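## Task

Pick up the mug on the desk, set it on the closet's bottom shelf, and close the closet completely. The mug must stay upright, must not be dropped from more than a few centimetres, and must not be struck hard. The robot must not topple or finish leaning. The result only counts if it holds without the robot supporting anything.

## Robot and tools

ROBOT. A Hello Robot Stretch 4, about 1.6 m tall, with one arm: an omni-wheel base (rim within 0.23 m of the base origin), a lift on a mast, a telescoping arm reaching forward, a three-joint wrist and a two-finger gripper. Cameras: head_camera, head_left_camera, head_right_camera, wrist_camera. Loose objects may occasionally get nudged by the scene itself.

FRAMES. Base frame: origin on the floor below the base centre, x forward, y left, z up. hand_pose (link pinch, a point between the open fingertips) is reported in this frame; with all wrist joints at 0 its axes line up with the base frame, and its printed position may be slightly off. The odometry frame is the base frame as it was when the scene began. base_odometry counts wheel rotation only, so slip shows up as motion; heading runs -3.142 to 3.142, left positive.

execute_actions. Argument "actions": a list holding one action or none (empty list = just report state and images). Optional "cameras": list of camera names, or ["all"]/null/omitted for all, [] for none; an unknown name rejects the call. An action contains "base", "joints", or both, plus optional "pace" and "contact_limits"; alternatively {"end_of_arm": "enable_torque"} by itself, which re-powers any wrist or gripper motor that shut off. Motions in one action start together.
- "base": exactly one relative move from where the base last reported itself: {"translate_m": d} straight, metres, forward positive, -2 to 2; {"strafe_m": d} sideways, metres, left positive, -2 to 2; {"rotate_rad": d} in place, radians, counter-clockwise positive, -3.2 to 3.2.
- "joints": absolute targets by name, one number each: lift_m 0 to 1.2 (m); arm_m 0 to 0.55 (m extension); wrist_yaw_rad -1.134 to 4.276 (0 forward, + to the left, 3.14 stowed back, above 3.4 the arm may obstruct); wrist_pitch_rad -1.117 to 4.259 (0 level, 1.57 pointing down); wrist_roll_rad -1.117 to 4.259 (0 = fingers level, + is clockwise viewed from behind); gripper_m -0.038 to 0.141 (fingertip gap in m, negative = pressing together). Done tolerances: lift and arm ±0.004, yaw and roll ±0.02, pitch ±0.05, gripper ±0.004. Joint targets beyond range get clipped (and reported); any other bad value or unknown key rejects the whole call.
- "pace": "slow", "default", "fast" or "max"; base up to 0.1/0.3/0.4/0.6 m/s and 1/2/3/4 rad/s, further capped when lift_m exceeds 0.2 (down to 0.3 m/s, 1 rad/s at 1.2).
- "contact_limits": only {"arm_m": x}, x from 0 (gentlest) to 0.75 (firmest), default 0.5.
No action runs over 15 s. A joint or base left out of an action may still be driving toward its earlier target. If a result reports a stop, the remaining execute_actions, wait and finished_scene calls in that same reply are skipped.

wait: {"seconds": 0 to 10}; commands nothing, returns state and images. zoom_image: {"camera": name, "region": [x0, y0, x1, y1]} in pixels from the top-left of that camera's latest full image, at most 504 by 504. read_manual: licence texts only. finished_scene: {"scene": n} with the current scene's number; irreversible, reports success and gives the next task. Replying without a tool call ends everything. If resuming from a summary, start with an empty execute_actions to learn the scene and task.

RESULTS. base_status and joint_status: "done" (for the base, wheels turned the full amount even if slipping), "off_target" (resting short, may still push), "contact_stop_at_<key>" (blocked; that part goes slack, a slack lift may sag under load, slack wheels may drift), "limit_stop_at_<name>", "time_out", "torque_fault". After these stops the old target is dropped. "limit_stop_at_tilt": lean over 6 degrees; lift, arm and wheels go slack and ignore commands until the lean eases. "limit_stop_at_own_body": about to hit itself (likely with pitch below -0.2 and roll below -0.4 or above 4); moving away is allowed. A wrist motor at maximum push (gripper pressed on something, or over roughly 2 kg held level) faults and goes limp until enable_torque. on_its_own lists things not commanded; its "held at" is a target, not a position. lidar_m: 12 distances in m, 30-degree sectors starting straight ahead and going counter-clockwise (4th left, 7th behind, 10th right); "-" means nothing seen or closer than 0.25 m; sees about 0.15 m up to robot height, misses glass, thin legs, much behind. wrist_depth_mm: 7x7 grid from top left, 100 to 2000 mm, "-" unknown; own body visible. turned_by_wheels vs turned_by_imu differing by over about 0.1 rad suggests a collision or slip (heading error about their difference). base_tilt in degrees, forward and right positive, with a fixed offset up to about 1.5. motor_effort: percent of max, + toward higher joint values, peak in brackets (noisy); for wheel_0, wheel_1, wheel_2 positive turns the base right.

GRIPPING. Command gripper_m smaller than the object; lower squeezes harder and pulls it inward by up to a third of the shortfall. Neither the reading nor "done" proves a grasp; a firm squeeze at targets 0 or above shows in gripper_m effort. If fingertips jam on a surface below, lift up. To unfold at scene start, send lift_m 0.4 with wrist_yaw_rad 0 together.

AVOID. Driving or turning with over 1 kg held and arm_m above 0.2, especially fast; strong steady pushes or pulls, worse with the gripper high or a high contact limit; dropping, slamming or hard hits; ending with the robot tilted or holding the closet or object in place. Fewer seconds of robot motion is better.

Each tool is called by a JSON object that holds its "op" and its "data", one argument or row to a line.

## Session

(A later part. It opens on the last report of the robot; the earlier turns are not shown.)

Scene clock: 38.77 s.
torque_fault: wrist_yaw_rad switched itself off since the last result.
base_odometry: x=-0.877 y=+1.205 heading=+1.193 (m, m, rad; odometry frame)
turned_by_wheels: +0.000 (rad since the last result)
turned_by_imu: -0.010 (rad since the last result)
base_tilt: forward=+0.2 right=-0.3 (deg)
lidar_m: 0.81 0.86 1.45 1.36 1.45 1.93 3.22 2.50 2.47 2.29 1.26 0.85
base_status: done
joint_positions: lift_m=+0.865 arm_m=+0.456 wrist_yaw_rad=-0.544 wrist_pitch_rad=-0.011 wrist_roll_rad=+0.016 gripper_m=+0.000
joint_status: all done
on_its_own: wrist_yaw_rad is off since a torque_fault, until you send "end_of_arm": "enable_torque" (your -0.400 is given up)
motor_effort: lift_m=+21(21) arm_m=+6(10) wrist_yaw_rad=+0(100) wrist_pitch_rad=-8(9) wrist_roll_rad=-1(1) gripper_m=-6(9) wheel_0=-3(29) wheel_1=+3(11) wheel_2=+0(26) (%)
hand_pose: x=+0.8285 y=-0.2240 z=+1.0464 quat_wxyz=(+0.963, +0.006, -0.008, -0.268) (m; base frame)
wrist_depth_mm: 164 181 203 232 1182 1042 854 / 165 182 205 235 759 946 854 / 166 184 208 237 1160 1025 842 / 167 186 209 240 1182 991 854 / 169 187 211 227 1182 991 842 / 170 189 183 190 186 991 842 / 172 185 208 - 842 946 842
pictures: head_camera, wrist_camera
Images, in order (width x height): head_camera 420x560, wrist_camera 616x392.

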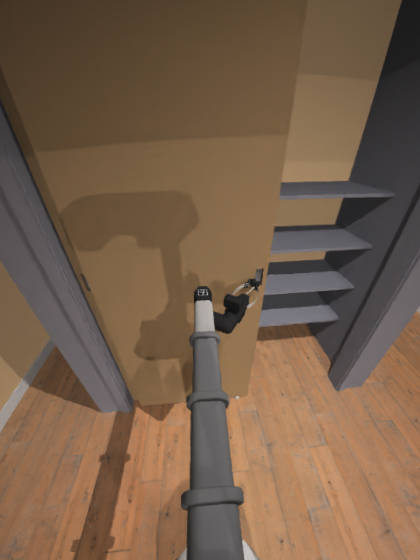

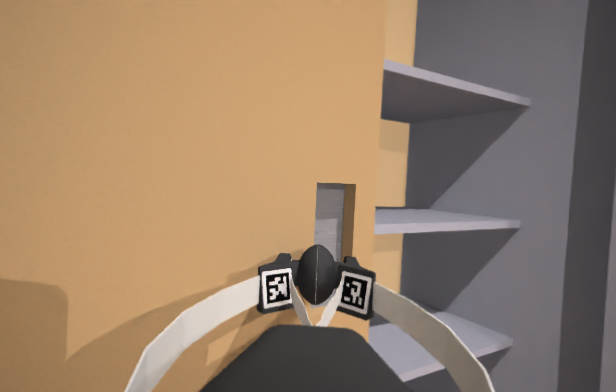

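{"op": "execute_actions", "data": {
  "actions": [
    {"end_of_arm":"enable_torque"}
  ],
  "cameras": []
}}

{"op": "execute_actions", "data": {
  "actions": [
    {"base":{"strafe_m":-0.012},"joints":{"arm_m":0.0}}
  ],
  "cameras": []
}}

{"op": "execute_actions", "data": {
  "actions": [
    {"base":{"strafe_m":-1.1},"joints":{"wrist_yaw_rad":0,"lift_m":0.2,"gripper_m":0.12}}
  ],
  "cameras": ["wrist_camera","head_camera"]
}}

{"op": "execute_actions", "data": {
  "actions": [
    {"base":{"rotate_rad":3.14},"joints":{"lift_m":0.75}}
  ],
  "cameras": ["wrist_camera","head_camera"]
}}

Scene clock: 39.27 s.
base_odometry: x=-0.877 y=+1.205 heading=+1.193 (m, m, rad; odometry frame)
turned_by_wheels: +0.000 (rad since the last result)
turned_by_imu: +0.000 (rad since the last result)
base_tilt: forward=+0.2 right=-0.4 (deg)
lidar_m: 0.82 0.86 1.46 1.37 1.44 1.89 3.25 2.47 2.46 2.32 1.26 0.87
base_status: not commanded
joint_positions: lift_m=+0.865 arm_m=+0.456 wrist_yaw_rad=-0.544 wrist_pitch_rad=-0.011 wrist_roll_rad=+0.016 gripper_m=+0.000
joint_status: not commanded
end_of_arm: enable_torque: each motor that was off is on again
on_its_own: wrist_yaw_rad is held at -0.544, not at your -0.400, since a torque_fault
motor_effort: lift_m=+21(21) arm_m=+6(6) wrist_yaw_rad=-1(1) wrist_pitch_rad=-8(8) wrist_roll_rad=-1(1) gripper_m=-5(8) wheel_0=-3(3) wheel_1=+3(3) wheel_2=-1(0) (%)
hand_pose: x=+0.8285 y=-0.2240 z=+1.0464 quat_wxyz=(+0.963, +0.006, -0.008, -0.268) (m; base frame)
wrist_depth_mm: 164 181 204 232 1182 1060 866 / 165 182 204 234 759 960 854 / 166 184 207 237 1160 1025 842 / 167 186 209 239 1160 991 842 / 169 187 211 228 1160 991 842 / 170 189 183 190 186 1008 842 / 172 185 209 - 831 931 842
pictures: none
No camera images: the call's "cameras" was empty. Leave "cameras" out to get every camera's image.

Scene clock: 41.70 s.
base_odometry: x=-0.866 y=+1.200 heading=+1.193 (m, m, rad; odometry frame)
turned_by_wheels: +0.000 (rad since the last result)
turned_by_imu: +0.001 (rad since the last result)
base_tilt: forward=+0.3 right=-0.3 (deg)
lidar_m: 0.81 0.83 1.45 1.37 1.44 1.95 2.82 2.49 2.47 2.29 1.25 0.85
base_status: done
joint_positions: lift_m=+0.865 arm_m=+0.001 wrist_yaw_rad=-0.544 wrist_pitch_rad=-0.012 wrist_roll_rad=+0.016 gripper_m=+0.000
joint_status: all done
on_its_own: wrist_yaw_rad is held at -0.544, not at your -0.400, since a torque_fault
motor_effort: lift_m=+21(21) arm_m=-6(8) wrist_yaw_rad=+0(1) wrist_pitch_rad=-7(7) wrist_roll_rad=-1(0) gripper_m=-6(4) wheel_0=+1(7) wheel_1=-2(6) wheel_2=+0(0) (%)
hand_pose: x=+0.3736 y=-0.2240 z=+1.0464 quat_wxyz=(+0.963, +0.006, -0.008, -0.268) (m; base frame)
wrist_depth_mm: 530 585 1397 1537 1336 1025 - / 535 591 1078 1576 1336 1042 - / 539 597 1366 1537 1308 1042 - / 539 603 1366 1618 1336 1060 - / 544 603 1430 1537 1281 1078 1983 / 549 609 183 190 186 1078 1983 / 554 597 676 - 1182 1118 1983
pictures: none
No camera images: the call's "cameras" was empty. Leave "cameras" out to get every camera's image.

Scene clock: 46.70 s.
base_odometry: x=+0.156 y=+0.795 heading=+1.193 (m, m, rad; odometry frame)
turned_by_wheels: +0.000 (rad since the last result)
turned_by_imu: -0.003 (rad since the last result)
base_tilt: forward=+0.2 right=-0.2 (deg)
lidar_m: 0.81 1.19 1.19 2.48 2.55 3.33 3.16 1.84 1.29 1.20 1.26 1.66
base_status: done
joint_positions: lift_m=+0.200 arm_m=+0.001 wrist_yaw_rad=+0.000 wrist_pitch_rad=-0.012 wrist_roll_rad=+0.016 gripper_m=+0.120
joint_status: all done
motor_effort: lift_m=+18(23) arm_m=-6(6) wrist_yaw_rad=+1(7) wrist_pitch_rad=-7(8) wrist_roll_rad=-1(1) gripper_m=-2(4) wheel_0=-1(9) wheel_1=-2(11) wheel_2=+0(1) (%)
hand_pose: x=+0.4604 y=-0.0875 z=+0.3817 quat_wxyz=(+1.000, +0.008, -0.006, +0.000) (m; base frame)
wrist_depth_mm: 1308 1336 609 1336 1366 1308 1336 / 1182 1138 615 1336 1336 1366 1308 / 1336 1336 609 1336 1336 1366 1366 / 1336 1336 615 1397 1366 1366 1366 / 1366 1336 621 1366 1366 1366 1366 / 1160 1098 615 627 1098 1138 1366 / 831 788 621 - 931 878 946
pictures: head_camera, wrist_camera
Images, in order (width x height): head_camera 420x560, wrist_camera 616x392.

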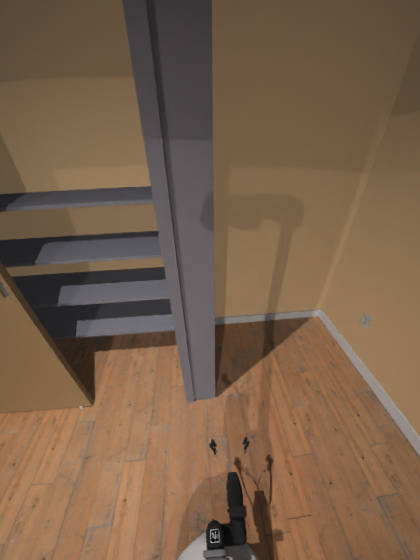

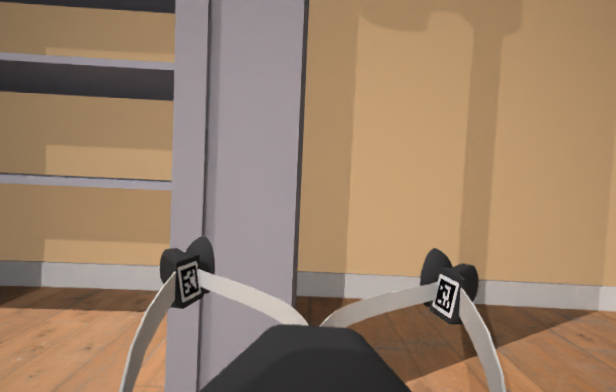

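Scene clock: 49.80 s.
base_odometry: x=+0.157 y=+0.795 heading=-1.951 (m, m, rad; odometry frame)
turned_by_wheels: +3.139 (rad since the last result)
turned_by_imu: +3.179 (rad since the last result)
base_tilt: forward=+0.3 right=-0.2 (deg)
lidar_m: 2.37 1.79 1.25 1.21 1.27 1.68 0.82 1.17 1.20 2.49 2.59 3.32
base_status: done
joint_positions: lift_m=+0.750 arm_m=+0.001 wrist_yaw_rad=+0.000 wrist_pitch_rad=-0.012 wrist_roll_rad=+0.016 gripper_m=+0.120
joint_status: all done
motor_effort: lift_m=+22(25) arm_m=-6(6) wrist_yaw_rad=+0(0) wrist_pitch_rad=-7(7) wrist_roll_rad=-1(2) gripper_m=-1(2) wheel_0=-2(8) wheel_1=-3(8) wheel_2=-3(8) (%)
hand_pose: x=+0.4604 y=-0.0874 z=+0.9314 quat_wxyz=(+1.000, +0.008, -0.006, +0.000) (m; base frame)
wrist_depth_mm: 1808 - - - - - - / 1863 - - - - - - / 1863 - - - - - - / 1863 - - - - - - / 1921 - - - - - - / 1983 - - - - - - / 1808 1808 - - - 1983 -
pictures: head_camera, wrist_camera
Images, in order (width x height): head_camera 420x560, wrist_camera 616x392.

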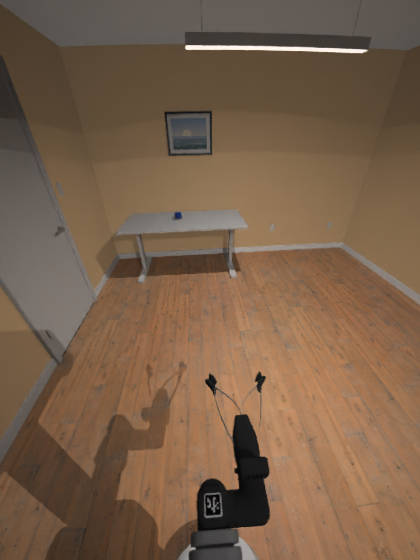

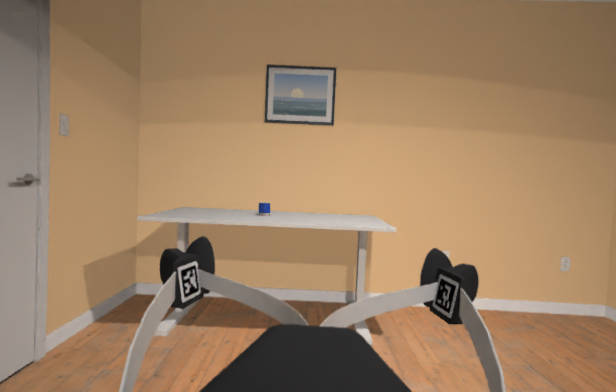

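{"op": "execute_actions", "data": {
  "actions": [
    {"base":{"translate_m":1.1}}
  ],
  "cameras": []
}}

{"op": "execute_actions", "data": {
  "actions": [
    {"base":{"strafe_m":0.28}}
  ],
  "cameras": ["wrist_camera","head_camera"]
}}

Scene clock: 55.03 s.
base_odometry: x=-0.251 y=-0.227 heading=-1.951 (m, m, rad; odometry frame)
turned_by_wheels: +0.000 (rad since the last result)
turned_by_imu: +0.000 (rad since the last result)
base_tilt: forward=+0.3 right=-0.2 (deg)
lidar_m: 1.26 1.32 1.32 1.26 1.30 1.77 1.92 2.13 2.60 2.46 2.55 1.34
base_status: done
joint_positions: lift_m=+0.750 arm_m=+0.001 wrist_yaw_rad=+0.000 wrist_pitch_rad=-0.012 wrist_roll_rad=+0.016 gripper_m=+0.120
joint_status: not commanded
motor_effort: lift_m=+21(22) arm_m=-6(6) wrist_yaw_rad=-1(1) wrist_pitch_rad=-8(7) wrist_roll_rad=-1(1) gripper_m=-5(0) wheel_0=+1(7) wheel_1=+1(7) wheel_2=+1(8) (%)
hand_pose: x=+0.4604 y=-0.0874 z=+0.9315 quat_wxyz=(+1.000, +0.008, -0.006, +0.000) (m; base frame)
wrist_depth_mm: 1808 1756 1863 1756 1808 1808 1808 / 1808 1808 1808 1808 1808 1808 1808 / 1808 1863 1808 1808 1808 1863 1863 / 1921 1921 1863 1863 1808 1863 1808 / 1336 1397 1098 1336 1397 1863 1863 / 1863 1863 1921 1863 1921 1863 1863 / 1756 1808 1863 - 1863 1921 1863
pictures: none
No camera images: the call's "cameras" was empty. Leave "cameras" out to get every camera's image.

Scene clock: 57.30 s.
base_odometry: x=+0.009 y=-0.331 heading=-1.951 (m, m, rad; odometry frame)
turned_by_wheels: +0.000 (rad since the last result)
turned_by_imu: +0.001 (rad since the last result)
base_tilt: forward=+0.3 right=-0.5 (deg)
lidar_m: 1.25 1.33 1.03 0.99 1.04 1.34 1.94 2.22 2.70 2.71 2.83 1.34
base_status: done
joint_positions: lift_m=+0.750 arm_m=+0.001 wrist_yaw_rad=+0.000 wrist_pitch_rad=-0.012 wrist_roll_rad=+0.016 gripper_m=+0.120
joint_status: not commanded
motor_effort: lift_m=+20(21) arm_m=-6(6) wrist_yaw_rad=+0(1) wrist_pitch_rad=-7(7) wrist_roll_rad=-1(1) gripper_m=-2(1) wheel_0=+1(9) wheel_1=-1(9) wheel_2=+0(1) (%)
hand_pose: x=+0.4604 y=-0.0874 z=+0.9315 quat_wxyz=(+1.000, +0.008, -0.006, +0.000) (m; base frame)
wrist_depth_mm: 1537 1863 1808 1808 1756 1808 1808 / 1537 1808 1756 1808 1808 1863 1808 / 1576 1863 1808 1863 1808 1863 1863 / 1576 1808 1863 1863 1863 1863 1863 / 1499 1430 1118 1308 1397 1499 1863 / 1618 1863 1863 1863 1863 1060 1921 / 1618 1708 1921 - 1863 1863 1863
pictures: head_camera, wrist_camera
Images, in order (width x height): head_camera 420x560, wrist_camera 616x392.

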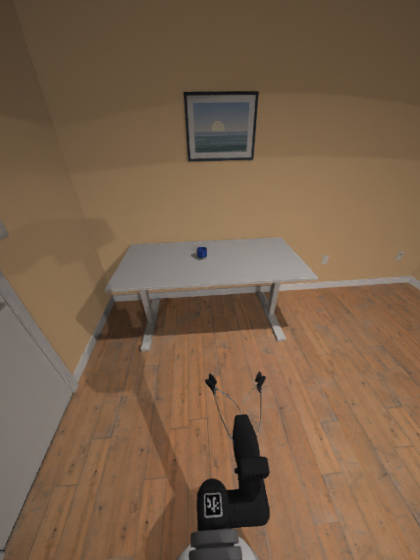

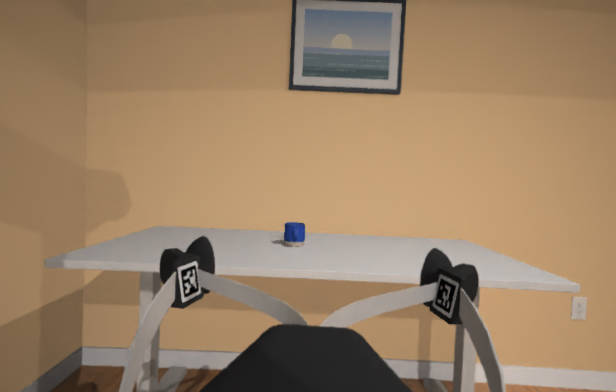

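{"op": "execute_actions", "data": {
  "actions": [
    {"base":{"strafe_m":0.09},"joints":{"lift_m":0.6}}
  ],
  "cameras": []
}}

{"op": "execute_actions", "data": {
  "actions": [
    {"base":{"translate_m":0.65}}
  ],
  "cameras": ["wrist_camera","head_camera"]
}}

Scene clock: 59.13 s.
base_odometry: x=+0.092 y=-0.364 heading=-1.951 (m, m, rad; odometry frame)
turned_by_wheels: +0.000 (rad since the last result)
turned_by_imu: +0.001 (rad since the last result)
base_tilt: forward=+0.1 right=-0.4 (deg)
lidar_m: 1.26 1.31 0.94 0.88 0.96 1.26 1.97 2.26 2.73 2.83 2.94 1.34
base_status: done
joint_positions: lift_m=+0.600 arm_m=+0.001 wrist_yaw_rad=+0.000 wrist_pitch_rad=-0.012 wrist_roll_rad=+0.016 gripper_m=+0.120
joint_status: all done
motor_effort: lift_m=+17(17) arm_m=-6(6) wrist_yaw_rad=+0(1) wrist_pitch_rad=-7(7) wrist_roll_rad=-1(1) gripper_m=-2(2) wheel_0=+1(8) wheel_1=+1(10) wheel_2=+0(0) (%)
hand_pose: x=+0.4604 y=-0.0874 z=+0.7818 quat_wxyz=(+1.000, +0.008, -0.006, +0.000) (m; base frame)
wrist_depth_mm: 1430 1808 1808 1808 1756 1863 1808 / 1397 1863 1863 1808 1808 1808 1863 / 1430 1863 1863 1863 1863 1808 1808 / 1430 1863 1863 1863 1808 1808 1863 / 1430 1808 1863 1863 1863 1464 1808 / 1464 1863 1808 1863 1921 1430 1863 / 1464 1537 1661 - 1756 1661 1863
pictures: none
No camera images: the call's "cameras" was empty. Leave "cameras" out to get every camera's image.

Scene clock: 62.77 s.
base_odometry: x=-0.149 y=-0.968 heading=-1.950 (m, m, rad; odometry frame)
turned_by_wheels: +0.000 (rad since the last result)
turned_by_imu: +0.000 (rad since the last result)
base_tilt: forward=+0.2 right=-0.3 (deg)
lidar_m: 0.62 0.67 0.95 0.89 0.96 1.31 2.62 2.84 2.96 2.81 0.93 0.67
base_status: done
joint_positions: lift_m=+0.600 arm_m=+0.001 wrist_yaw_rad=+0.000 wrist_pitch_rad=-0.012 wrist_roll_rad=+0.016 gripper_m=+0.120
joint_status: not commanded
motor_effort: lift_m=+17(17) arm_m=-6(6) wrist_yaw_rad=-1(1) wrist_pitch_rad=-7(7) wrist_roll_rad=-1(1) gripper_m=-1(1) wheel_0=+2(7) wheel_1=+2(9) wheel_2=+1(9) (%)
hand_pose: x=+0.4604 y=-0.0874 z=+0.7817 quat_wxyz=(+1.000, +0.008, -0.006, +0.000) (m; base frame)
wrist_depth_mm: 1160 1160 1182 1160 1182 1182 1160 / 1205 1182 1182 1182 1182 1182 1160 / 1182 1182 1182 1182 1182 1182 1182 / 1205 1182 1205 1205 1182 1182 1205 / 492 508 477 564 597 634 676 / 759 1205 1205 402 402 402 442 / 809 1229 1229 - 1229 1229 1229
pictures: head_camera, wrist_camera
Images, in order (width x height): head_camera 420x560, wrist_camera 616x392.

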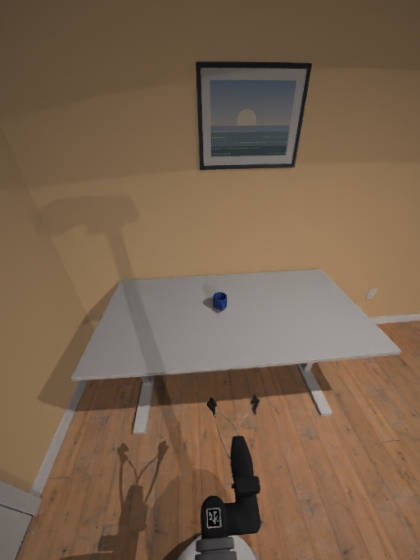

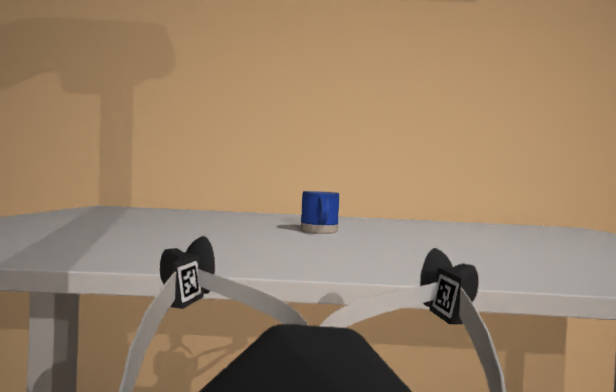

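{"op": "execute_actions", "data": {
  "actions": [
    {"joints":{"lift_m":0.58,"arm_m":0.35}}
  ],
  "cameras": ["wrist_camera"]
}}

Scene clock: 65.10 s.
base_odometry: x=-0.149 y=-0.968 heading=-1.951 (m, m, rad; odometry frame)
turned_by_wheels: +0.000 (rad since the last result)
turned_by_imu: +0.014 (rad since the last result)
base_tilt: forward=+0.2 right=-0.4 (deg)
lidar_m: 0.63 0.64 0.88 0.88 0.93 1.36 2.60 2.86 2.92 2.81 0.88 0.66
base_status: not commanded
joint_positions: lift_m=+0.580 arm_m=+0.336 wrist_yaw_rad=-0.005 wrist_pitch_rad=-0.009 wrist_roll_rad=+0.015 gripper_m=+0.120
joint_status: arm_m contact_stop (moved +0.335 of +0.349); the others done
on_its_own: arm_m is slack since a contact_stop (your +0.350 is given up); wrist_yaw_rad is at rest, and its effort (+15) is outside its rest range (-13 to +13)
motor_effort: lift_m=+19(20) arm_m=+0(22) wrist_yaw_rad=+15(53) wrist_pitch_rad=-14(26) wrist_roll_rad=-1(5) gripper_m=-1(0) wheel_0=+2(7) wheel_1=+2(7) wheel_2=-3(16) (%)
hand_pose: x=+0.7952 y=-0.0889 z=+0.7611 quat_wxyz=(+1.000, +0.008, -0.005, -0.003) (m; base frame)
wrist_depth_mm: 854 842 842 842 842 842 831 / 842 854 842 854 842 854 854 / 854 866 854 854 854 854 842 / 854 854 866 798 854 854 854 / 389 402 375 424 436 496 544 / 236 224 211 235 224 232 283 / 169 163 183 - 189 178 192
pictures: wrist_camera
Images, in order (width x height): wrist_camera 616x392.

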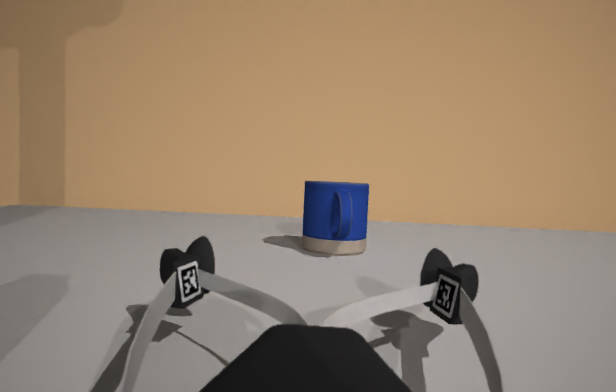

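{"op": "execute_actions", "data": {
  "actions": [
    {"base":{"strafe_m":-0.025},"joints":{"lift_m":0.605}}
  ],
  "cameras": []
}}

{"op": "execute_actions", "data": {
  "actions": [
    {"joints":{"arm_m":0.49},"contact_limits":{"arm_m":0.2},"pace":"slow"}
  ],
  "cameras": ["wrist_camera"]
}}

Scene clock: 66.10 s.
base_odometry: x=-0.172 y=-0.958 heading=-1.951 (m, m, rad; odometry frame)
turned_by_wheels: +0.000 (rad since the last result)
turned_by_imu: +0.000 (rad since the last result)
base_tilt: forward=+0.4 right=-0.3 (deg)
lidar_m: 0.61 0.67 0.91 0.90 0.98 1.36 2.60 2.85 2.91 2.79 0.92 0.65
base_status: done
joint_positions: lift_m=+0.605 arm_m=+0.336 wrist_yaw_rad=+0.000 wrist_pitch_rad=-0.011 wrist_roll_rad=+0.015 gripper_m=+0.120
joint_status: all done
on_its_own: arm_m is held at +0.336, not at your +0.350, since a contact_stop
motor_effort: lift_m=+22(23) arm_m=+0(0) wrist_yaw_rad=+0(14) wrist_pitch_rad=-8(15) wrist_roll_rad=-1(1) gripper_m=-1(0) wheel_0=-1(11) wheel_1=-2(6) wheel_2=-2(2) (%)
hand_pose: x=+0.7956 y=-0.0875 z=+0.7863 quat_wxyz=(+1.000, +0.008, -0.006, +0.000) (m; base frame)
wrist_depth_mm: 854 842 854 842 842 831 842 / 854 854 842 842 854 842 842 / 854 866 866 854 842 842 854 / 878 866 854 854 866 854 854 / 504 521 484 433 603 654 691 / 304 289 272 303 289 297 364 / 217 210 236 - 242 229 246
pictures: none
No camera images: the call's "cameras" was empty. Leave "cameras" out to get every camera's image.

Scene clock: 68.93 s.
base_odometry: x=-0.172 y=-0.958 heading=-1.951 (m, m, rad; odometry frame)
turned_by_wheels: +0.000 (rad since the last result)
turned_by_imu: +0.001 (rad since the last result)
base_tilt: forward=+0.3 right=-0.3 (deg)
lidar_m: 0.62 0.65 0.93 0.92 0.95 1.34 2.60 2.84 2.92 2.80 0.90 0.65
base_status: not commanded
joint_positions: lift_m=+0.605 arm_m=+0.489 wrist_yaw_rad=+0.000 wrist_pitch_rad=-0.011 wrist_roll_rad=+0.015 gripper_m=+0.120
joint_status: all done
motor_effort: lift_m=+22(22) arm_m=+6(6) wrist_yaw_rad=+0(2) wrist_pitch_rad=-7(8) wrist_roll_rad=+0(1) gripper_m=-1(0) wheel_0=-1(1) wheel_1=-1(1) wheel_2=-2(2) (%)
contact_limits: arm_m 0.2
hand_pose: x=+0.9483 y=-0.0875 z=+0.7863 quat_wxyz=(+1.000, +0.008, -0.006, +0.000) (m; base frame)
wrist_depth_mm: 699 699 683 699 691 691 691 / 707 707 699 699 691 691 691 / 707 707 707 691 699 691 699 / 715 707 715 707 707 699 707 / 500 521 484 274 530 654 707 / 303 290 272 244 287 298 364 / 218 210 236 - 242 229 246
pictures: wrist_camera
Images, in order (width x height): wrist_camera 616x392.

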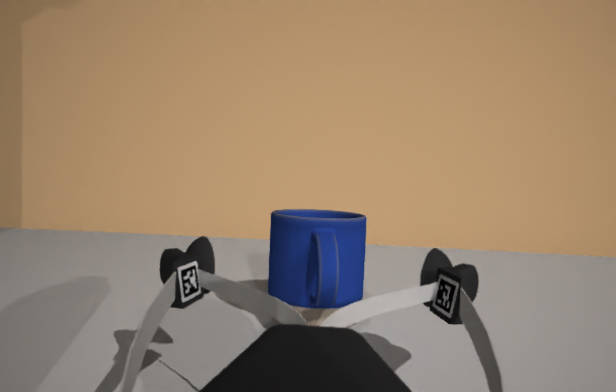

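{"op": "execute_actions", "data": {
  "actions": [
    {"joints":{"arm_m":0.545},"contact_limits":{"arm_m":0.2},"pace":"slow"}
  ],
  "cameras": []
}}

{"op": "execute_actions", "data": {
  "actions": [
    {"joints":{"gripper_m":0.03},"pace":"slow"}
  ],
  "cameras": ["wrist_camera"]
}}

{"op": "execute_actions", "data": {
  "actions": [
    {"joints":{"lift_m":0.66},"pace":"slow"}
  ],
  "cameras": ["wrist_camera"]
}}

Scene clock: 70.80 s.
base_odometry: x=-0.172 y=-0.958 heading=-1.951 (m, m, rad; odometry frame)
turned_by_wheels: +0.000 (rad since the last result)
turned_by_imu: +0.001 (rad since the last result)
base_tilt: forward=+0.3 right=-0.4 (deg)
lidar_m: 0.62 0.65 0.95 0.90 0.98 1.34 2.60 2.84 2.92 2.79 0.92 0.64
base_status: not commanded
joint_positions: lift_m=+0.605 arm_m=+0.544 wrist_yaw_rad=+0.000 wrist_pitch_rad=-0.011 wrist_roll_rad=+0.015 gripper_m=+0.120
joint_status: all done
motor_effort: lift_m=+22(22) arm_m=+6(5) wrist_yaw_rad=-1(0) wrist_pitch_rad=-8(7) wrist_roll_rad=-1(1) gripper_m=+0(1) wheel_0=-1(1) wheel_1=-1(1) wheel_2=-1(1) (%)
contact_limits: arm_m 0.2
hand_pose: x=+1.0033 y=-0.0875 z=+0.7863 quat_wxyz=(+1.000, +0.008, -0.006, +0.000) (m; base frame)
wrist_depth_mm: 647 647 640 640 634 634 627 / 647 647 640 647 640 640 640 / 654 654 654 647 647 647 640 / 661 661 654 654 647 647 647 / 500 521 484 217 521 647 647 / 303 289 271 185 237 298 364 / 217 210 236 - 239 228 246
pictures: none
No camera images: the call's "cameras" was empty. Leave "cameras" out to get every camera's image.

Scene clock: 74.47 s.
base_odometry: x=-0.172 y=-0.958 heading=-1.951 (m, m, rad; odometry frame)
turned_by_wheels: +0.000 (rad since the last result)
turned_by_imu: +0.001 (rad since the last result)
base_tilt: forward=+0.4 right=-0.3 (deg)
lidar_m: 0.62 0.65 0.94 0.91 0.97 1.30 2.60 2.82 2.90 2.78 0.93 0.66
base_status: not commanded
joint_positions: lift_m=+0.605 arm_m=+0.544 wrist_yaw_rad=+0.000 wrist_pitch_rad=-0.011 wrist_roll_rad=+0.015 gripper_m=+0.030
joint_status: all done
motor_effort: lift_m=+22(22) arm_m=+6(6) wrist_yaw_rad=+1(0) wrist_pitch_rad=-8(7) wrist_roll_rad=+0(0) gripper_m=-19(22) wheel_0=-1(1) wheel_1=-1(1) wheel_2=-1(1) (%)
hand_pose: x=+1.0033 y=-0.0874 z=+0.7863 quat_wxyz=(+1.000, +0.008, -0.006, +0.000) (m; base frame)
wrist_depth_mm: 647 640 640 640 634 634 634 / 647 647 640 640 647 634 640 / 654 654 654 647 640 640 640 / 661 654 654 647 647 647 640 / 504 521 539 214 525 647 647 / 301 286 191 184 191 347 362 / 217 208 236 - 236 223 245
pictures: wrist_camera
Images, in order (width x height): wrist_camera 616x392.

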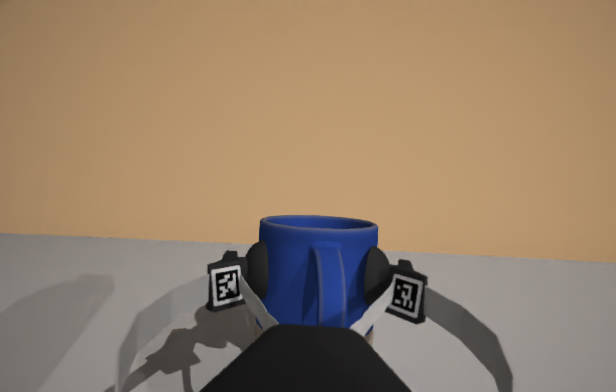

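Scene clock: 75.80 s.
base_odometry: x=-0.172 y=-0.958 heading=-1.951 (m, m, rad; odometry frame)
turned_by_wheels: +0.000 (rad since the last result)
turned_by_imu: +0.000 (rad since the last result)
base_tilt: forward=+0.4 right=-0.2 (deg)
lidar_m: 0.63 0.63 0.94 0.90 0.97 1.35 2.61 2.86 2.91 2.79 0.90 0.67
base_status: not commanded
joint_positions: lift_m=+0.660 arm_m=+0.544 wrist_yaw_rad=+0.000 wrist_pitch_rad=-0.007 wrist_roll_rad=+0.015 gripper_m=+0.030
joint_status: all done
motor_effort: lift_m=+24(24) arm_m=+6(6) wrist_yaw_rad=+0(0) wrist_pitch_rad=-19(20) wrist_roll_rad=-1(0) gripper_m=-21(23) wheel_0=-1(1) wheel_1=-1(1) wheel_2=-1(1) (%)
hand_pose: x=+1.0034 y=-0.0874 z=+0.8401 quat_wxyz=(+1.000, +0.008, -0.004, +0.000) (m; base frame)
wrist_depth_mm: 640 640 640 640 634 634 634 / 647 647 640 640 640 640 634 / 654 654 654 647 640 640 640 / 661 654 654 654 647 647 647 / 661 661 661 214 654 654 647 / 436 413 191 183 191 504 525 / 315 303 342 - 342 324 355
pictures: wrist_camera
Images, in order (width x height): wrist_camera 616x392.

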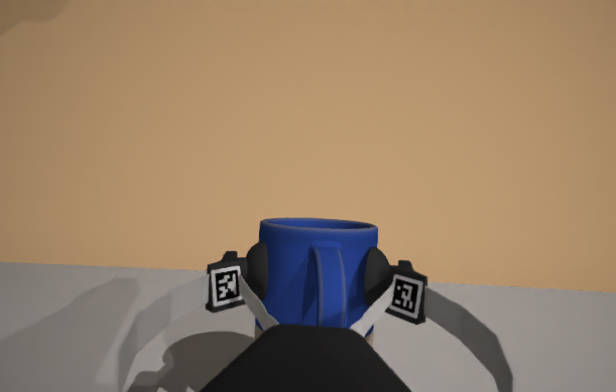

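{"op": "execute_actions", "data": {
  "actions": [
    {"joints":{"arm_m":0.0}}
  ],
  "cameras": []
}}

{"op": "execute_actions", "data": {
  "actions": [
    {"base":{"translate_m":-0.5}}
  ],
  "cameras": []
}}

{"op": "execute_actions", "data": {
  "actions": [
    {"base":{"rotate_rad":-3.045},"joints":{"lift_m":0.4},"pace":"slow"}
  ],
  "cameras": []
}}

{"op": "execute_actions", "data": {
  "actions": [
    {"base":{"strafe_m":0.95}}
  ],
  "cameras": []
}}

{"op": "execute_actions", "data": {
  "actions": [
    {"base":{"translate_m":0.9}}
  ],
  "cameras": ["wrist_camera","head_camera"]
}}

Scene clock: 78.57 s.
base_odometry: x=-0.172 y=-0.958 heading=-1.951 (m, m, rad; odometry frame)
turned_by_wheels: +0.000 (rad since the last result)
turned_by_imu: +0.001 (rad since the last result)
base_tilt: forward=+0.1 right=-0.3 (deg)
lidar_m: 0.51 0.66 0.94 0.91 0.96 1.35 2.58 2.86 2.91 2.80 0.92 0.65
base_status: not commanded
joint_positions: lift_m=+0.660 arm_m=+0.001 wrist_yaw_rad=+0.000 wrist_pitch_rad=-0.007 wrist_roll_rad=+0.015 gripper_m=+0.030
joint_status: all done
motor_effort: lift_m=+24(23) arm_m=-6(5) wrist_yaw_rad=+0(1) wrist_pitch_rad=-20(20) wrist_roll_rad=-1(1) gripper_m=-19(21) wheel_0=-1(1) wheel_1=-1(1) wheel_2=-1(1) (%)
hand_pose: x=+0.4604 y=-0.0875 z=+0.8400 quat_wxyz=(+1.000, +0.008, -0.004, +0.000) (m; base frame)
wrist_depth_mm: 1182 1182 1182 1182 1160 1160 1160 / 1182 1182 1182 1160 1182 1160 1160 / 1205 1205 1182 1182 1182 1160 1182 / 1229 1205 1229 1182 1182 1182 1182 / 732 759 788 213 759 946 1008 / 442 421 192 183 191 512 535 / 820 1229 1229 - 407 404 418
pictures: none
No camera images: the call's "cameras" was empty. Leave "cameras" out to get every camera's image.

Scene clock: 81.73 s.
base_odometry: x=+0.014 y=-0.494 heading=-1.951 (m, m, rad; odometry frame)
turned_by_wheels: +0.000 (rad since the last result)
turned_by_imu: +0.001 (rad since the last result)
base_tilt: forward=+0.3 right=-0.3 (deg)
lidar_m: 0.50 1.16 0.96 0.90 0.99 1.30 2.10 2.37 2.89 2.79 2.74 1.18
base_status: done
joint_positions: lift_m=+0.660 arm_m=+0.001 wrist_yaw_rad=+0.000 wrist_pitch_rad=-0.007 wrist_roll_rad=+0.015 gripper_m=+0.030
joint_status: not commanded
motor_effort: lift_m=+23(23) arm_m=-6(6) wrist_yaw_rad=+0(0) wrist_pitch_rad=-20(20) wrist_roll_rad=-1(1) gripper_m=-21(21) wheel_0=-3(6) wheel_1=-3(9) wheel_2=+0(10) (%)
hand_pose: x=+0.4604 y=-0.0875 z=+0.8400 quat_wxyz=(+1.000, +0.008, -0.004, +0.000) (m; base frame)
wrist_depth_mm: 1430 1661 1708 1661 1618 1661 1661 / 1430 1708 1661 1708 1708 1708 1661 / 1430 1708 1708 1661 1661 1661 1661 / 1464 1708 1708 1661 1661 1708 1661 / 1397 1708 931 213 891 1138 1708 / 1464 1756 192 183 191 1255 1708 / 1499 1464 1756 - 1708 1618 1708
pictures: none
No camera images: the call's "cameras" was empty. Leave "cameras" out to get every camera's image.

Scene clock: 86.07 s.
base_odometry: x=+0.014 y=-0.494 heading=+1.288 (m, m, rad; odometry frame)
turned_by_wheels: -3.044 (rad since the last result)
turned_by_imu: -3.080 (rad since the last result)
base_tilt: forward=+0.3 right=-0.4 (deg)
lidar_m: 2.09 2.41 2.85 2.79 2.55 1.15 1.13 1.21 0.94 0.91 1.01 1.40
base_status: done
joint_positions: lift_m=+0.400 arm_m=+0.001 wrist_yaw_rad=+0.000 wrist_pitch_rad=-0.007 wrist_roll_rad=+0.015 gripper_m=+0.030
joint_status: all done
motor_effort: lift_m=+18(22) arm_m=-6(6) wrist_yaw_rad=+0(2) wrist_pitch_rad=-19(20) wrist_roll_rad=-1(1) gripper_m=-20(20) wheel_0=+3(6) wheel_1=+4(6) wheel_2=+4(11) (%)
hand_pose: x=+0.4604 y=-0.0875 z=+0.5804 quat_wxyz=(+1.000, +0.008, -0.004, +0.000) (m; base frame)
wrist_depth_mm: 1983 - - - - - 1537 / - - - - - - 1537 / - - - - - - 1499 / - - - - - - 1464 / - - - 214 - - 1430 / 1661 1576 192 183 191 1863 1430 / 1205 1118 1281 - 1308 1229 1255
pictures: none
No camera images: the call's "cameras" was empty. Leave "cameras" out to get every camera's image.

Scene clock: 90.57 s.
base_odometry: x=-0.899 y=-0.229 heading=+1.288 (m, m, rad; odometry frame)
turned_by_wheels: +0.000 (rad since the last result)
turned_by_imu: +0.004 (rad since the last result)
base_tilt: forward=+0.1 right=-0.3 (deg)
lidar_m: 2.19 2.32 1.90 1.84 1.98 1.87 1.06 1.13 1.66 1.85 2.02 2.21
base_status: done
joint_positions: lift_m=+0.400 arm_m=+0.001 wrist_yaw_rad=+0.000 wrist_pitch_rad=-0.007 wrist_roll_rad=+0.015 gripper_m=+0.030
joint_status: not commanded
motor_effort: lift_m=+18(18) arm_m=-6(6) wrist_yaw_rad=-1(0) wrist_pitch_rad=-20(20) wrist_roll_rad=+0(0) gripper_m=-21(20) wheel_0=+1(10) wheel_1=+0(10) wheel_2=+0(5) (%)
hand_pose: x=+0.4604 y=-0.0874 z=+0.5804 quat_wxyz=(+1.000, +0.008, -0.004, +0.000) (m; base frame)
wrist_depth_mm: - - 1983 1921 - 1863 - / - - 1983 - - - - / - - - - - - - / - - - - - - - / - - - 214 1921 - - / 1661 1537 192 183 191 1863 1983 / 1182 1138 1281 - 1281 1182 1366
pictures: none
No camera images: the call's "cameras" was empty. Leave "cameras" out to get every camera's image.

Scene clock: 95.03 s.
base_odometry: x=-0.648 y=+0.635 heading=+1.288 (m, m, rad; odometry frame)
turned_by_wheels: +0.000 (rad since the last result)
turned_by_imu: +0.000 (rad since the last result)
base_tilt: forward=+0.1 right=-0.4 (deg)
lidar_m: 1.29 1.37 1.82 1.77 1.92 2.78 2.03 2.10 1.99 1.92 2.06 1.38
base_status: done
joint_positions: lift_m=+0.400 arm_m=+0.001 wrist_yaw_rad=+0.000 wrist_pitch_rad=-0.007 wrist_roll_rad=+0.015 gripper_m=+0.030
joint_status: not commanded
motor_effort: lift_m=+19(19) arm_m=-6(6) wrist_yaw_rad=+0(1) wrist_pitch_rad=-20(19) wrist_roll_rad=-1(1) gripper_m=-20(21) wheel_0=+1(6) wheel_1=+2(6) wheel_2=+0(12) (%)
hand_pose: x=+0.4604 y=-0.0874 z=+0.5803 quat_wxyz=(+1.000, +0.008, -0.004, +0.000) (m; base frame)
wrist_depth_mm: 1138 1098 1060 1537 1618 1499 960 / 1138 1118 1078 1464 1661 1499 946 / 1138 1118 1078 1808 1708 1537 976 / 1138 1138 1098 1808 1756 1618 976 / 1138 1138 1098 214 1397 1464 976 / 1160 1160 192 183 191 1118 991 / 1182 1138 1098 - 1281 1098 991
pictures: head_camera, wrist_camera
Images, in order (width x height): head_camera 420x560, wrist_camera 616x392.

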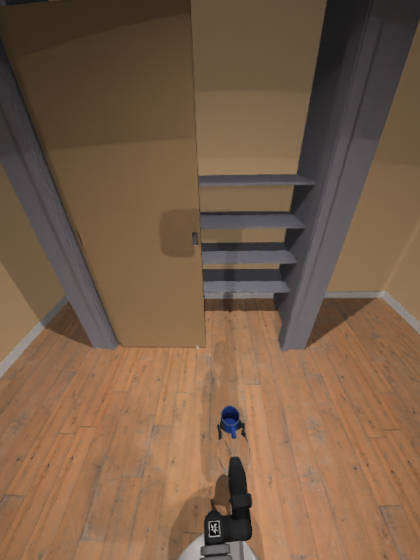

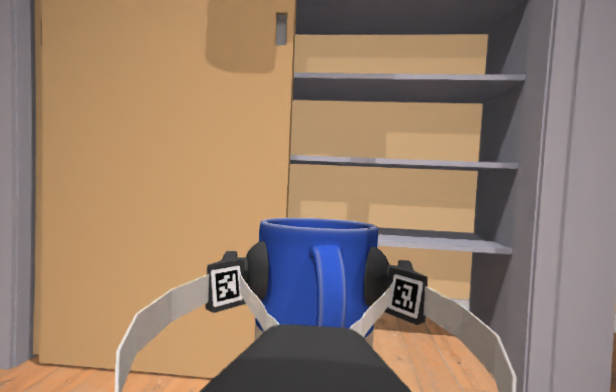

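{"op": "execute_actions", "data": {
  "actions": [
    {"base":{"rotate_rad":-0.09},"joints":{"lift_m":0.33}}
  ],
  "cameras": []
}}

{"op": "execute_actions", "data": {
  "actions": [
    {"base":{"strafe_m":-0.18}}
  ],
  "cameras": []
}}

{"op": "execute_actions", "data": {
  "actions": [
    {"base":{"translate_m":0.5}}
  ],
  "cameras": ["wrist_camera","head_camera"]
}}

Scene clock: 96.43 s.
base_odometry: x=-0.648 y=+0.635 heading=+1.199 (m, m, rad; odometry frame)
turned_by_wheels: -0.089 (rad since the last result)
turned_by_imu: -0.090 (rad since the last result)
base_tilt: forward=+0.1 right=-0.4 (deg)
lidar_m: 1.28 1.35 1.87 1.77 1.85 2.52 2.01 2.04 2.05 1.92 2.01 1.37
base_status: done
joint_positions: lift_m=+0.330 arm_m=+0.001 wrist_yaw_rad=+0.000 wrist_pitch_rad=-0.007 wrist_roll_rad=+0.015 gripper_m=+0.030
joint_status: all done
motor_effort: lift_m=+19(19) arm_m=-6(6) wrist_yaw_rad=+0(3) wrist_pitch_rad=-20(20) wrist_roll_rad=-1(0) gripper_m=-21(23) wheel_0=+3(6) wheel_1=+2(5) wheel_2=+2(7) (%)
hand_pose: x=+0.4604 y=-0.0874 z=+0.5104 quat_wxyz=(+1.000, +0.008, -0.004, +0.000) (m; base frame)
wrist_depth_mm: 1060 1060 1042 1808 1708 1098 1025 / 1042 1060 1042 1708 1661 1078 1756 / 1078 1078 1060 1756 1808 1060 1756 / 1078 1078 1060 1756 1808 1060 1808 / 1098 1078 1078 214 1661 1042 1808 / 1078 1078 192 183 191 1060 1618 / 1060 1008 1078 - 1138 1042 1138
pictures: none
No camera images: the call's "cameras" was empty. Leave "cameras" out to get every camera's image.

Scene clock: 98.30 s.
base_odometry: x=-0.480 y=+0.570 heading=+1.199 (m, m, rad; odometry frame)
turned_by_wheels: +0.000 (rad since the last result)
turned_by_imu: +0.000 (rad since the last result)
base_tilt: forward=+0.1 right=-0.3 (deg)
lidar_m: 1.30 1.34 1.79 1.96 2.04 2.77 1.99 2.05 1.87 1.73 1.82 1.31
base_status: done
joint_positions: lift_m=+0.330 arm_m=+0.001 wrist_yaw_rad=+0.000 wrist_pitch_rad=-0.007 wrist_roll_rad=+0.015 gripper_m=+0.030
joint_status: not commanded
motor_effort: lift_m=+19(19) arm_m=-6(6) wrist_yaw_rad=+0(2) wrist_pitch_rad=-20(20) wrist_roll_rad=-1(0) gripper_m=-20(21) wheel_0=+1(11) wheel_1=+0(11) wheel_2=+0(2) (%)
hand_pose: x=+0.4604 y=-0.0874 z=+0.5104 quat_wxyz=(+1.000, +0.008, -0.004, +0.000) (m; base frame)
wrist_depth_mm: 1060 1042 1756 1756 1661 1008 1708 / 1060 1060 1756 1756 1499 1042 1756 / 1078 1060 1808 1808 1576 1042 1808 / 1078 1060 1863 1756 1537 1060 1756 / 1078 1078 1808 213 1042 1060 1808 / 1098 1098 192 183 191 1060 1756 / 1060 1008 1098 - 1078 1078 1182
pictures: none
No camera images: the call's "cameras" was empty. Leave "cameras" out to get every camera's image.

Scene clock: 101.43 s.
base_odometry: x=-0.298 y=+1.036 heading=+1.199 (m, m, rad; odometry frame)
turned_by_wheels: +0.000 (rad since the last result)
turned_by_imu: +0.000 (rad since the last result)
base_tilt: forward=+0.3 right=-0.4 (deg)
lidar_m: 1.10 0.84 1.09 1.96 2.05 2.78 3.28 2.52 1.80 1.74 1.84 0.85
base_status: done
joint_positions: lift_m=+0.330 arm_m=+0.001 wrist_yaw_rad=+0.000 wrist_pitch_rad=-0.007 wrist_roll_rad=+0.015 gripper_m=+0.030
joint_status: not commanded
motor_effort: lift_m=+19(19) arm_m=-6(6) wrist_yaw_rad=+0(0) wrist_pitch_rad=-20(20) wrist_roll_rad=-1(0) gripper_m=-21(19) wheel_0=+2(7) wheel_1=+3(5) wheel_2=+0(11) (%)
hand_pose: x=+0.4604 y=-0.0874 z=+0.5104 quat_wxyz=(+1.000, +0.008, -0.004, +0.000) (m; base frame)
wrist_depth_mm: 564 1138 1118 1078 1060 878 525 / 564 1281 1281 1281 1255 878 535 / 569 1281 1281 1281 1205 647 535 / 574 1281 1308 1308 1281 634 544 / 574 1308 891 214 891 627 554 / 585 1308 192 183 191 554 554 / 591 1008 1160 - 1138 549 559
pictures: head_camera, wrist_camera
Images, in order (width x height): head_camera 420x560, wrist_camera 616x392.

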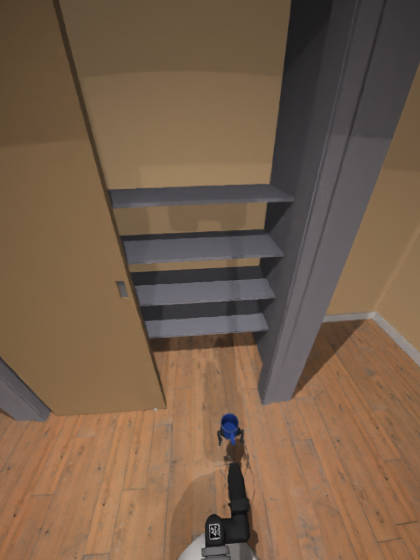

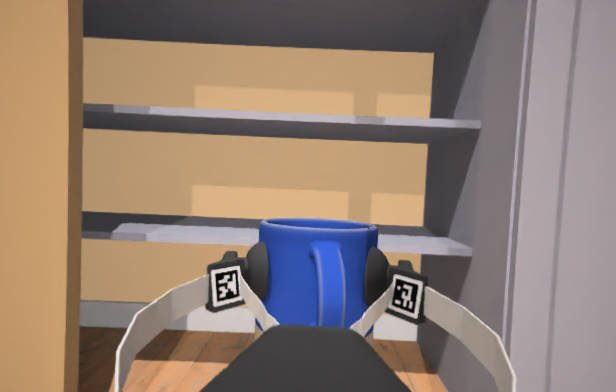

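{"op": "execute_actions", "data": {
  "actions": [
    {"base":{"translate_m":0.32},"joints":{"arm_m":0.25,"lift_m":0.31}}
  ],
  "cameras": ["wrist_camera"]
}}

{"op": "execute_actions", "data": {
  "actions": [
    {"joints":{"arm_m":0.5},"contact_limits":{"arm_m":0.2},"pace":"slow"}
  ],
  "cameras": ["wrist_camera","head_camera"]
}}

Scene clock: 104.10 s.
base_odometry: x=-0.182 y=+1.334 heading=+1.199 (m, m, rad; odometry frame)
turned_by_wheels: +0.000 (rad since the last result)
turned_by_imu: +0.001 (rad since the last result)
base_tilt: forward=+0.2 right=-0.4 (deg)
lidar_m: 0.78 0.55 0.67 1.98 2.02 2.79 3.62 2.50 1.80 1.71 0.66 0.57
base_status: done
joint_positions: lift_m=+0.310 arm_m=+0.249 wrist_yaw_rad=+0.000 wrist_pitch_rad=-0.007 wrist_roll_rad=+0.015 gripper_m=+0.030
joint_status: all done
motor_effort: lift_m=+19(15) arm_m=+6(4) wrist_yaw_rad=-1(1) wrist_pitch_rad=-19(20) wrist_roll_rad=-1(1) gripper_m=-21(20) wheel_0=+2(6) wheel_1=+1(7) wheel_2=-1(12) (%)
hand_pose: x=+0.7084 y=-0.0874 z=+0.4904 quat_wxyz=(+1.000, +0.008, -0.004, +0.000) (m; base frame)
wrist_depth_mm: 421 407 394 384 373 366 362 / 715 668 640 615 591 564 525 / 723 723 715 715 715 715 564 / 732 723 723 732 723 715 564 / 564 585 609 213 585 707 554 / 343 325 191 183 191 397 410 / 741 741 741 - 322 320 325
pictures: wrist_camera
Images, in order (width x height): wrist_camera 616x392.

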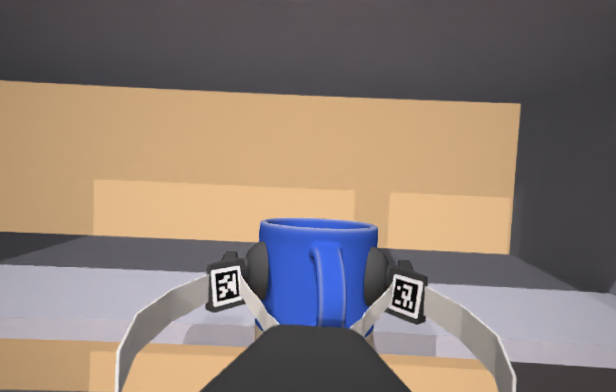

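Scene clock: 107.87 s.
base_odometry: x=-0.182 y=+1.334 heading=+1.199 (m, m, rad; odometry frame)
turned_by_wheels: +0.000 (rad since the last result)
turned_by_imu: +0.001 (rad since the last result)
base_tilt: forward=+0.2 right=-0.3 (deg)
lidar_m: 0.75 0.54 0.65 1.97 2.06 2.79 3.62 2.51 1.83 1.73 0.65 0.58
base_status: not commanded
joint_positions: lift_m=+0.310 arm_m=+0.499 wrist_yaw_rad=+0.000 wrist_pitch_rad=-0.007 wrist_roll_rad=+0.015 gripper_m=+0.030
joint_status: all done
motor_effort: lift_m=+19(18) arm_m=+6(3) wrist_yaw_rad=+0(2) wrist_pitch_rad=-19(20) wrist_roll_rad=-1(1) gripper_m=-20(21) wheel_0=+2(2) wheel_1=+1(2) wheel_2=-1(1) (%)
contact_limits: arm_m 0.2
hand_pose: x=+0.9583 y=-0.0874 z=+0.4904 quat_wxyz=(+1.000, +0.008, -0.004, +0.000) (m; base frame)
wrist_depth_mm: 424 410 394 382 375 368 362 / 469 466 466 466 462 466 459 / 473 469 473 469 469 466 462 / 477 477 473 473 473 469 469 / 480 477 477 214 473 473 469 / 343 325 193 183 190 394 407 / 248 237 268 - 268 254 281
pictures: head_camera, wrist_camera
Images, in order (width x height): head_camera 420x560, wrist_camera 616x392.

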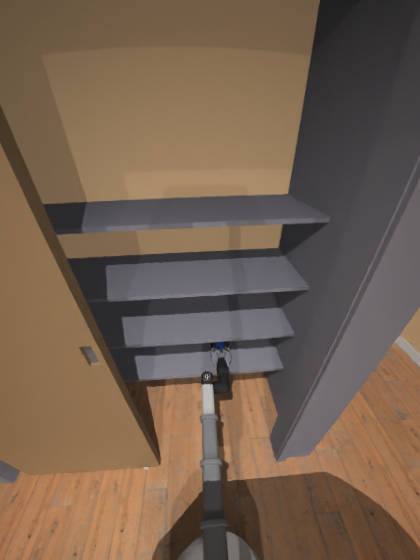

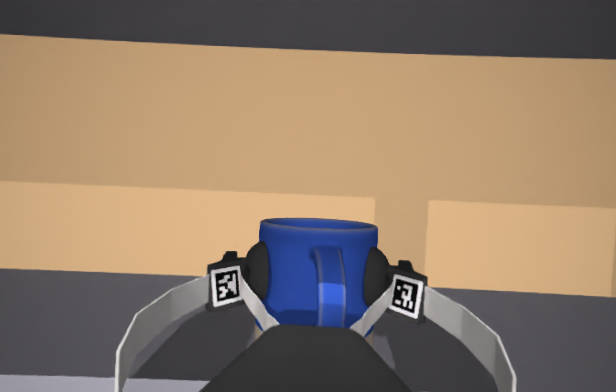

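{"op": "execute_actions", "data": {
  "actions": [
    {"joints":{"lift_m":0.294},"pace":"slow"}
  ],
  "cameras": []
}}

Scene clock: 108.80 s.
base_odometry: x=-0.182 y=+1.334 heading=+1.199 (m, m, rad; odometry frame)
turned_by_wheels: +0.000 (rad since the last result)
turned_by_imu: +0.000 (rad since the last result)
base_tilt: forward=+0.2 right=-0.3 (deg)
lidar_m: 0.78 0.55 0.68 1.97 2.03 2.81 3.62 2.53 1.80 1.71 0.66 0.59
base_status: not commanded
joint_positions: lift_m=+0.294 arm_m=+0.499 wrist_yaw_rad=+0.000 wrist_pitch_rad=-0.009 wrist_roll_rad=+0.015 gripper_m=+0.030
joint_status: all done
motor_effort: lift_m=+18(19) arm_m=+6(6) wrist_yaw_rad=-1(1) wrist_pitch_rad=-16(19) wrist_roll_rad=-1(1) gripper_m=-20(22) wheel_0=+2(2) wheel_1=+2(1) wheel_2=-1(2) (%)
hand_pose: x=+0.9583 y=-0.0874 z=+0.4749 quat_wxyz=(+1.000, +0.008, -0.004, +0.000) (m; base frame)
wrist_depth_mm: 469 445 433 415 410 399 397 / 469 469 466 466 466 462 462 / 473 473 466 469 466 466 462 / 477 473 469 469 469 469 466 / 477 477 477 213 469 469 469 / 304 289 193 183 191 353 364 / 220 211 238 - 237 225 249
pictures: none
No camera images: the call's "cameras" was empty. Leave "cameras" out to get every camera's image.

Touching. Release.

{"op": "execute_actions", "data": {
  "actions": [
    {"joints":{"lift_m":0.29,"gripper_m":0.13},"pace":"slow"}
  ],
  "cameras": ["wrist_camera"]
}}

{"op": "execute_actions", "data": {
  "actions": [
    {"joints":{"lift_m":0.305,"arm_m":0.0}}
  ],
  "cameras": ["wrist_camera"]
}}

Scene clock: 113.07 s.
base_odometry: x=-0.182 y=+1.334 heading=+1.199 (m, m, rad; odometry frame)
turned_by_wheels: +0.000 (rad since the last result)
turned_by_imu: +0.001 (rad since the last result)
base_tilt: forward=+0.3 right=-0.1 (deg)
lidar_m: 0.76 0.54 0.69 1.96 2.04 2.80 3.66 2.53 1.80 1.73 0.68 0.56
base_status: not commanded
joint_positions: lift_m=+0.290 arm_m=+0.499 wrist_yaw_rad=+0.000 wrist_pitch_rad=-0.012 wrist_roll_rad=+0.015 gripper_m=+0.130
joint_status: all done
motor_effort: lift_m=+16(18) arm_m=+6(6) wrist_yaw_rad=-1(0) wrist_pitch_rad=-5(16) wrist_roll_rad=-1(1) gripper_m=-1(19) wheel_0=+2(2) wheel_1=+1(1) wheel_2=-2(2) (%)
hand_pose: x=+0.9583 y=-0.0874 z=+0.4720 quat_wxyz=(+1.000, +0.008, -0.006, +0.000) (m; base frame)
wrist_depth_mm: 466 449 433 421 413 402 397 / 469 466 469 466 462 466 466 / 473 469 469 466 466 469 466 / 477 473 469 473 473 469 469 / 477 477 473 218 473 473 473 / 301 283 270 185 241 293 359 / 216 208 234 - 238 227 245
pictures: wrist_camera
Images, in order (width x height): wrist_camera 616x392.

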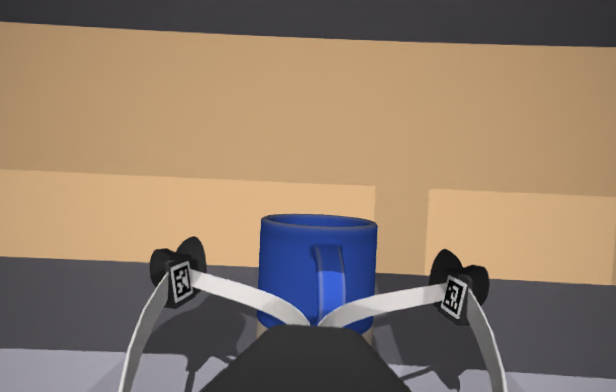

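Scene clock: 115.60 s.
base_odometry: x=-0.182 y=+1.334 heading=+1.199 (m, m, rad; odometry frame)
turned_by_wheels: +0.000 (rad since the last result)
turned_by_imu: +0.001 (rad since the last result)
base_tilt: forward=+0.4 right=-0.5 (deg)
lidar_m: 0.75 0.57 0.66 1.96 2.06 2.82 3.62 2.52 1.80 1.74 0.68 0.61
base_status: not commanded
joint_positions: lift_m=+0.305 arm_m=+0.001 wrist_yaw_rad=+0.000 wrist_pitch_rad=-0.012 wrist_roll_rad=+0.015 gripper_m=+0.130
joint_status: all done
motor_effort: lift_m=+22(24) arm_m=-6(8) wrist_yaw_rad=+0(1) wrist_pitch_rad=-7(7) wrist_roll_rad=-1(1) gripper_m=-2(2) wheel_0=+2(2) wheel_1=+1(1) wheel_2=-2(1) (%)
hand_pose: x=+0.4604 y=-0.0874 z=+0.4864 quat_wxyz=(+1.000, +0.008, -0.006, +0.000) (m; base frame)
wrist_depth_mm: 960 960 960 931 946 878 569 / 699 654 634 683 647 627 554 / 960 976 960 960 976 842 574 / 976 976 976 960 960 820 569 / 654 683 640 668 699 676 559 / 991 991 991 976 991 668 559 / 991 976 976 - 976 798 554
pictures: wrist_camera
Images, in order (width x height): wrist_camera 616x392.

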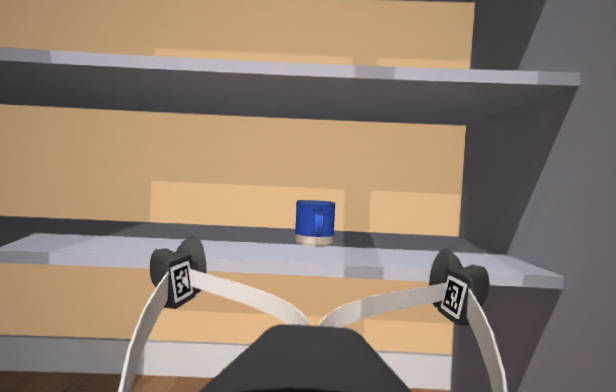

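{"op": "execute_actions", "data": {
  "actions": [
    {"base":{"translate_m":-0.3},"joints":{"lift_m":0.865,"gripper_m":0.0,"wrist_yaw_rad":-0.4}}
  ],
  "cameras": []
}}

{"op": "execute_actions", "data": {
  "actions": [
    {"base":{"strafe_m":0.6},"joints":{"arm_m":0.36}}
  ],
  "cameras": ["wrist_camera","head_camera"]
}}

Scene clock: 118.90 s.
base_odometry: x=-0.291 y=+1.054 heading=+1.199 (m, m, rad; odometry frame)
turned_by_wheels: +0.000 (rad since the last result)
turned_by_imu: +0.001 (rad since the last result)
base_tilt: forward=+0.2 right=-0.5 (deg)
lidar_m: 1.06 0.82 1.10 1.97 2.07 2.80 3.28 2.55 1.81 1.73 1.84 0.86
base_status: done
joint_positions: lift_m=+0.865 arm_m=+0.001 wrist_yaw_rad=-0.400 wrist_pitch_rad=-0.012 wrist_roll_rad=+0.015 gripper_m=+0.000
joint_status: all done
motor_effort: lift_m=+22(25) arm_m=-6(6) wrist_yaw_rad=-1(7) wrist_pitch_rad=-7(7) wrist_roll_rad=-1(1) gripper_m=-4(7) wheel_0=-2(8) wheel_1=-1(6) wheel_2=+0(11) (%)
hand_pose: x=+0.4036 y=-0.1928 z=+1.0464 quat_wxyz=(+0.980, +0.006, -0.007, -0.199) (m; base frame)
wrist_depth_mm: 1060 1182 1229 1025 661 1661 1618 / 917 991 1118 946 676 1708 1618 / 1098 1182 1308 991 683 1756 1618 / 1078 1182 1281 741 691 1756 1661 / 1098 1182 1308 634 691 1756 1618 / 1025 1042 183 190 185 1756 1618 / 1098 842 1281 - 715 1863 1618
pictures: none
No camera images: the call's "cameras" was empty. Leave "cameras" out to get every camera's image.

Scene clock: 122.23 s.
base_odometry: x=-0.850 y=+1.272 heading=+1.199 (m, m, rad; odometry frame)
turned_by_wheels: +0.000 (rad since the last result)
turned_by_imu: +0.002 (rad since the last result)
base_tilt: forward=+0.1 right=-0.4 (deg)
lidar_m: 0.76 0.78 1.45 1.37 1.44 1.94 3.29 2.60 2.47 2.33 1.23 0.80
base_status: done
joint_positions: lift_m=+0.865 arm_m=+0.359 wrist_yaw_rad=-0.400 wrist_pitch_rad=-0.012 wrist_roll_rad=+0.015 gripper_m=+0.000
joint_status: all done
motor_effort: lift_m=+21(21) arm_m=+6(5) wrist_yaw_rad=-1(1) wrist_pitch_rad=-7(7) wrist_roll_rad=+0(1) gripper_m=-4(6) wheel_0=-1(10) wheel_1=+1(10) wheel_2=+0(2) (%)
hand_pose: x=+0.7615 y=-0.1928 z=+1.0465 quat_wxyz=(+0.980, +0.006, -0.007, -0.199) (m; base frame)
wrist_depth_mm: 183 197 213 234 258 1182 946 / 184 198 216 236 260 809 904 / 186 200 216 238 264 1160 946 / 187 202 220 241 274 1138 946 / 188 204 221 233 281 1118 904 / 190 206 183 190 186 1098 931 / 191 202 220 - 279 798 891
pictures: head_camera, wrist_camera
Images, in order (width x height): head_camera 420x560, wrist_camera 616x392.

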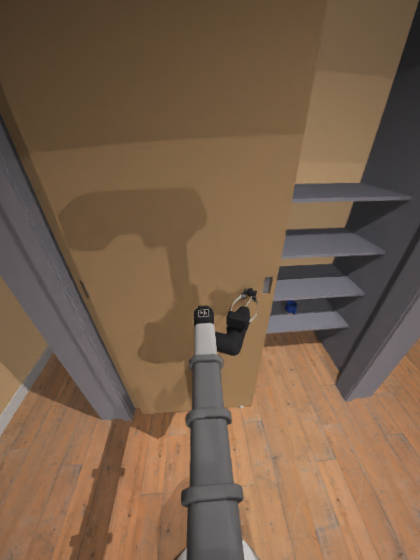

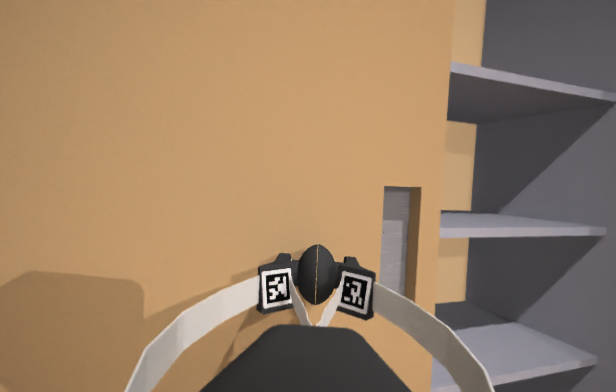

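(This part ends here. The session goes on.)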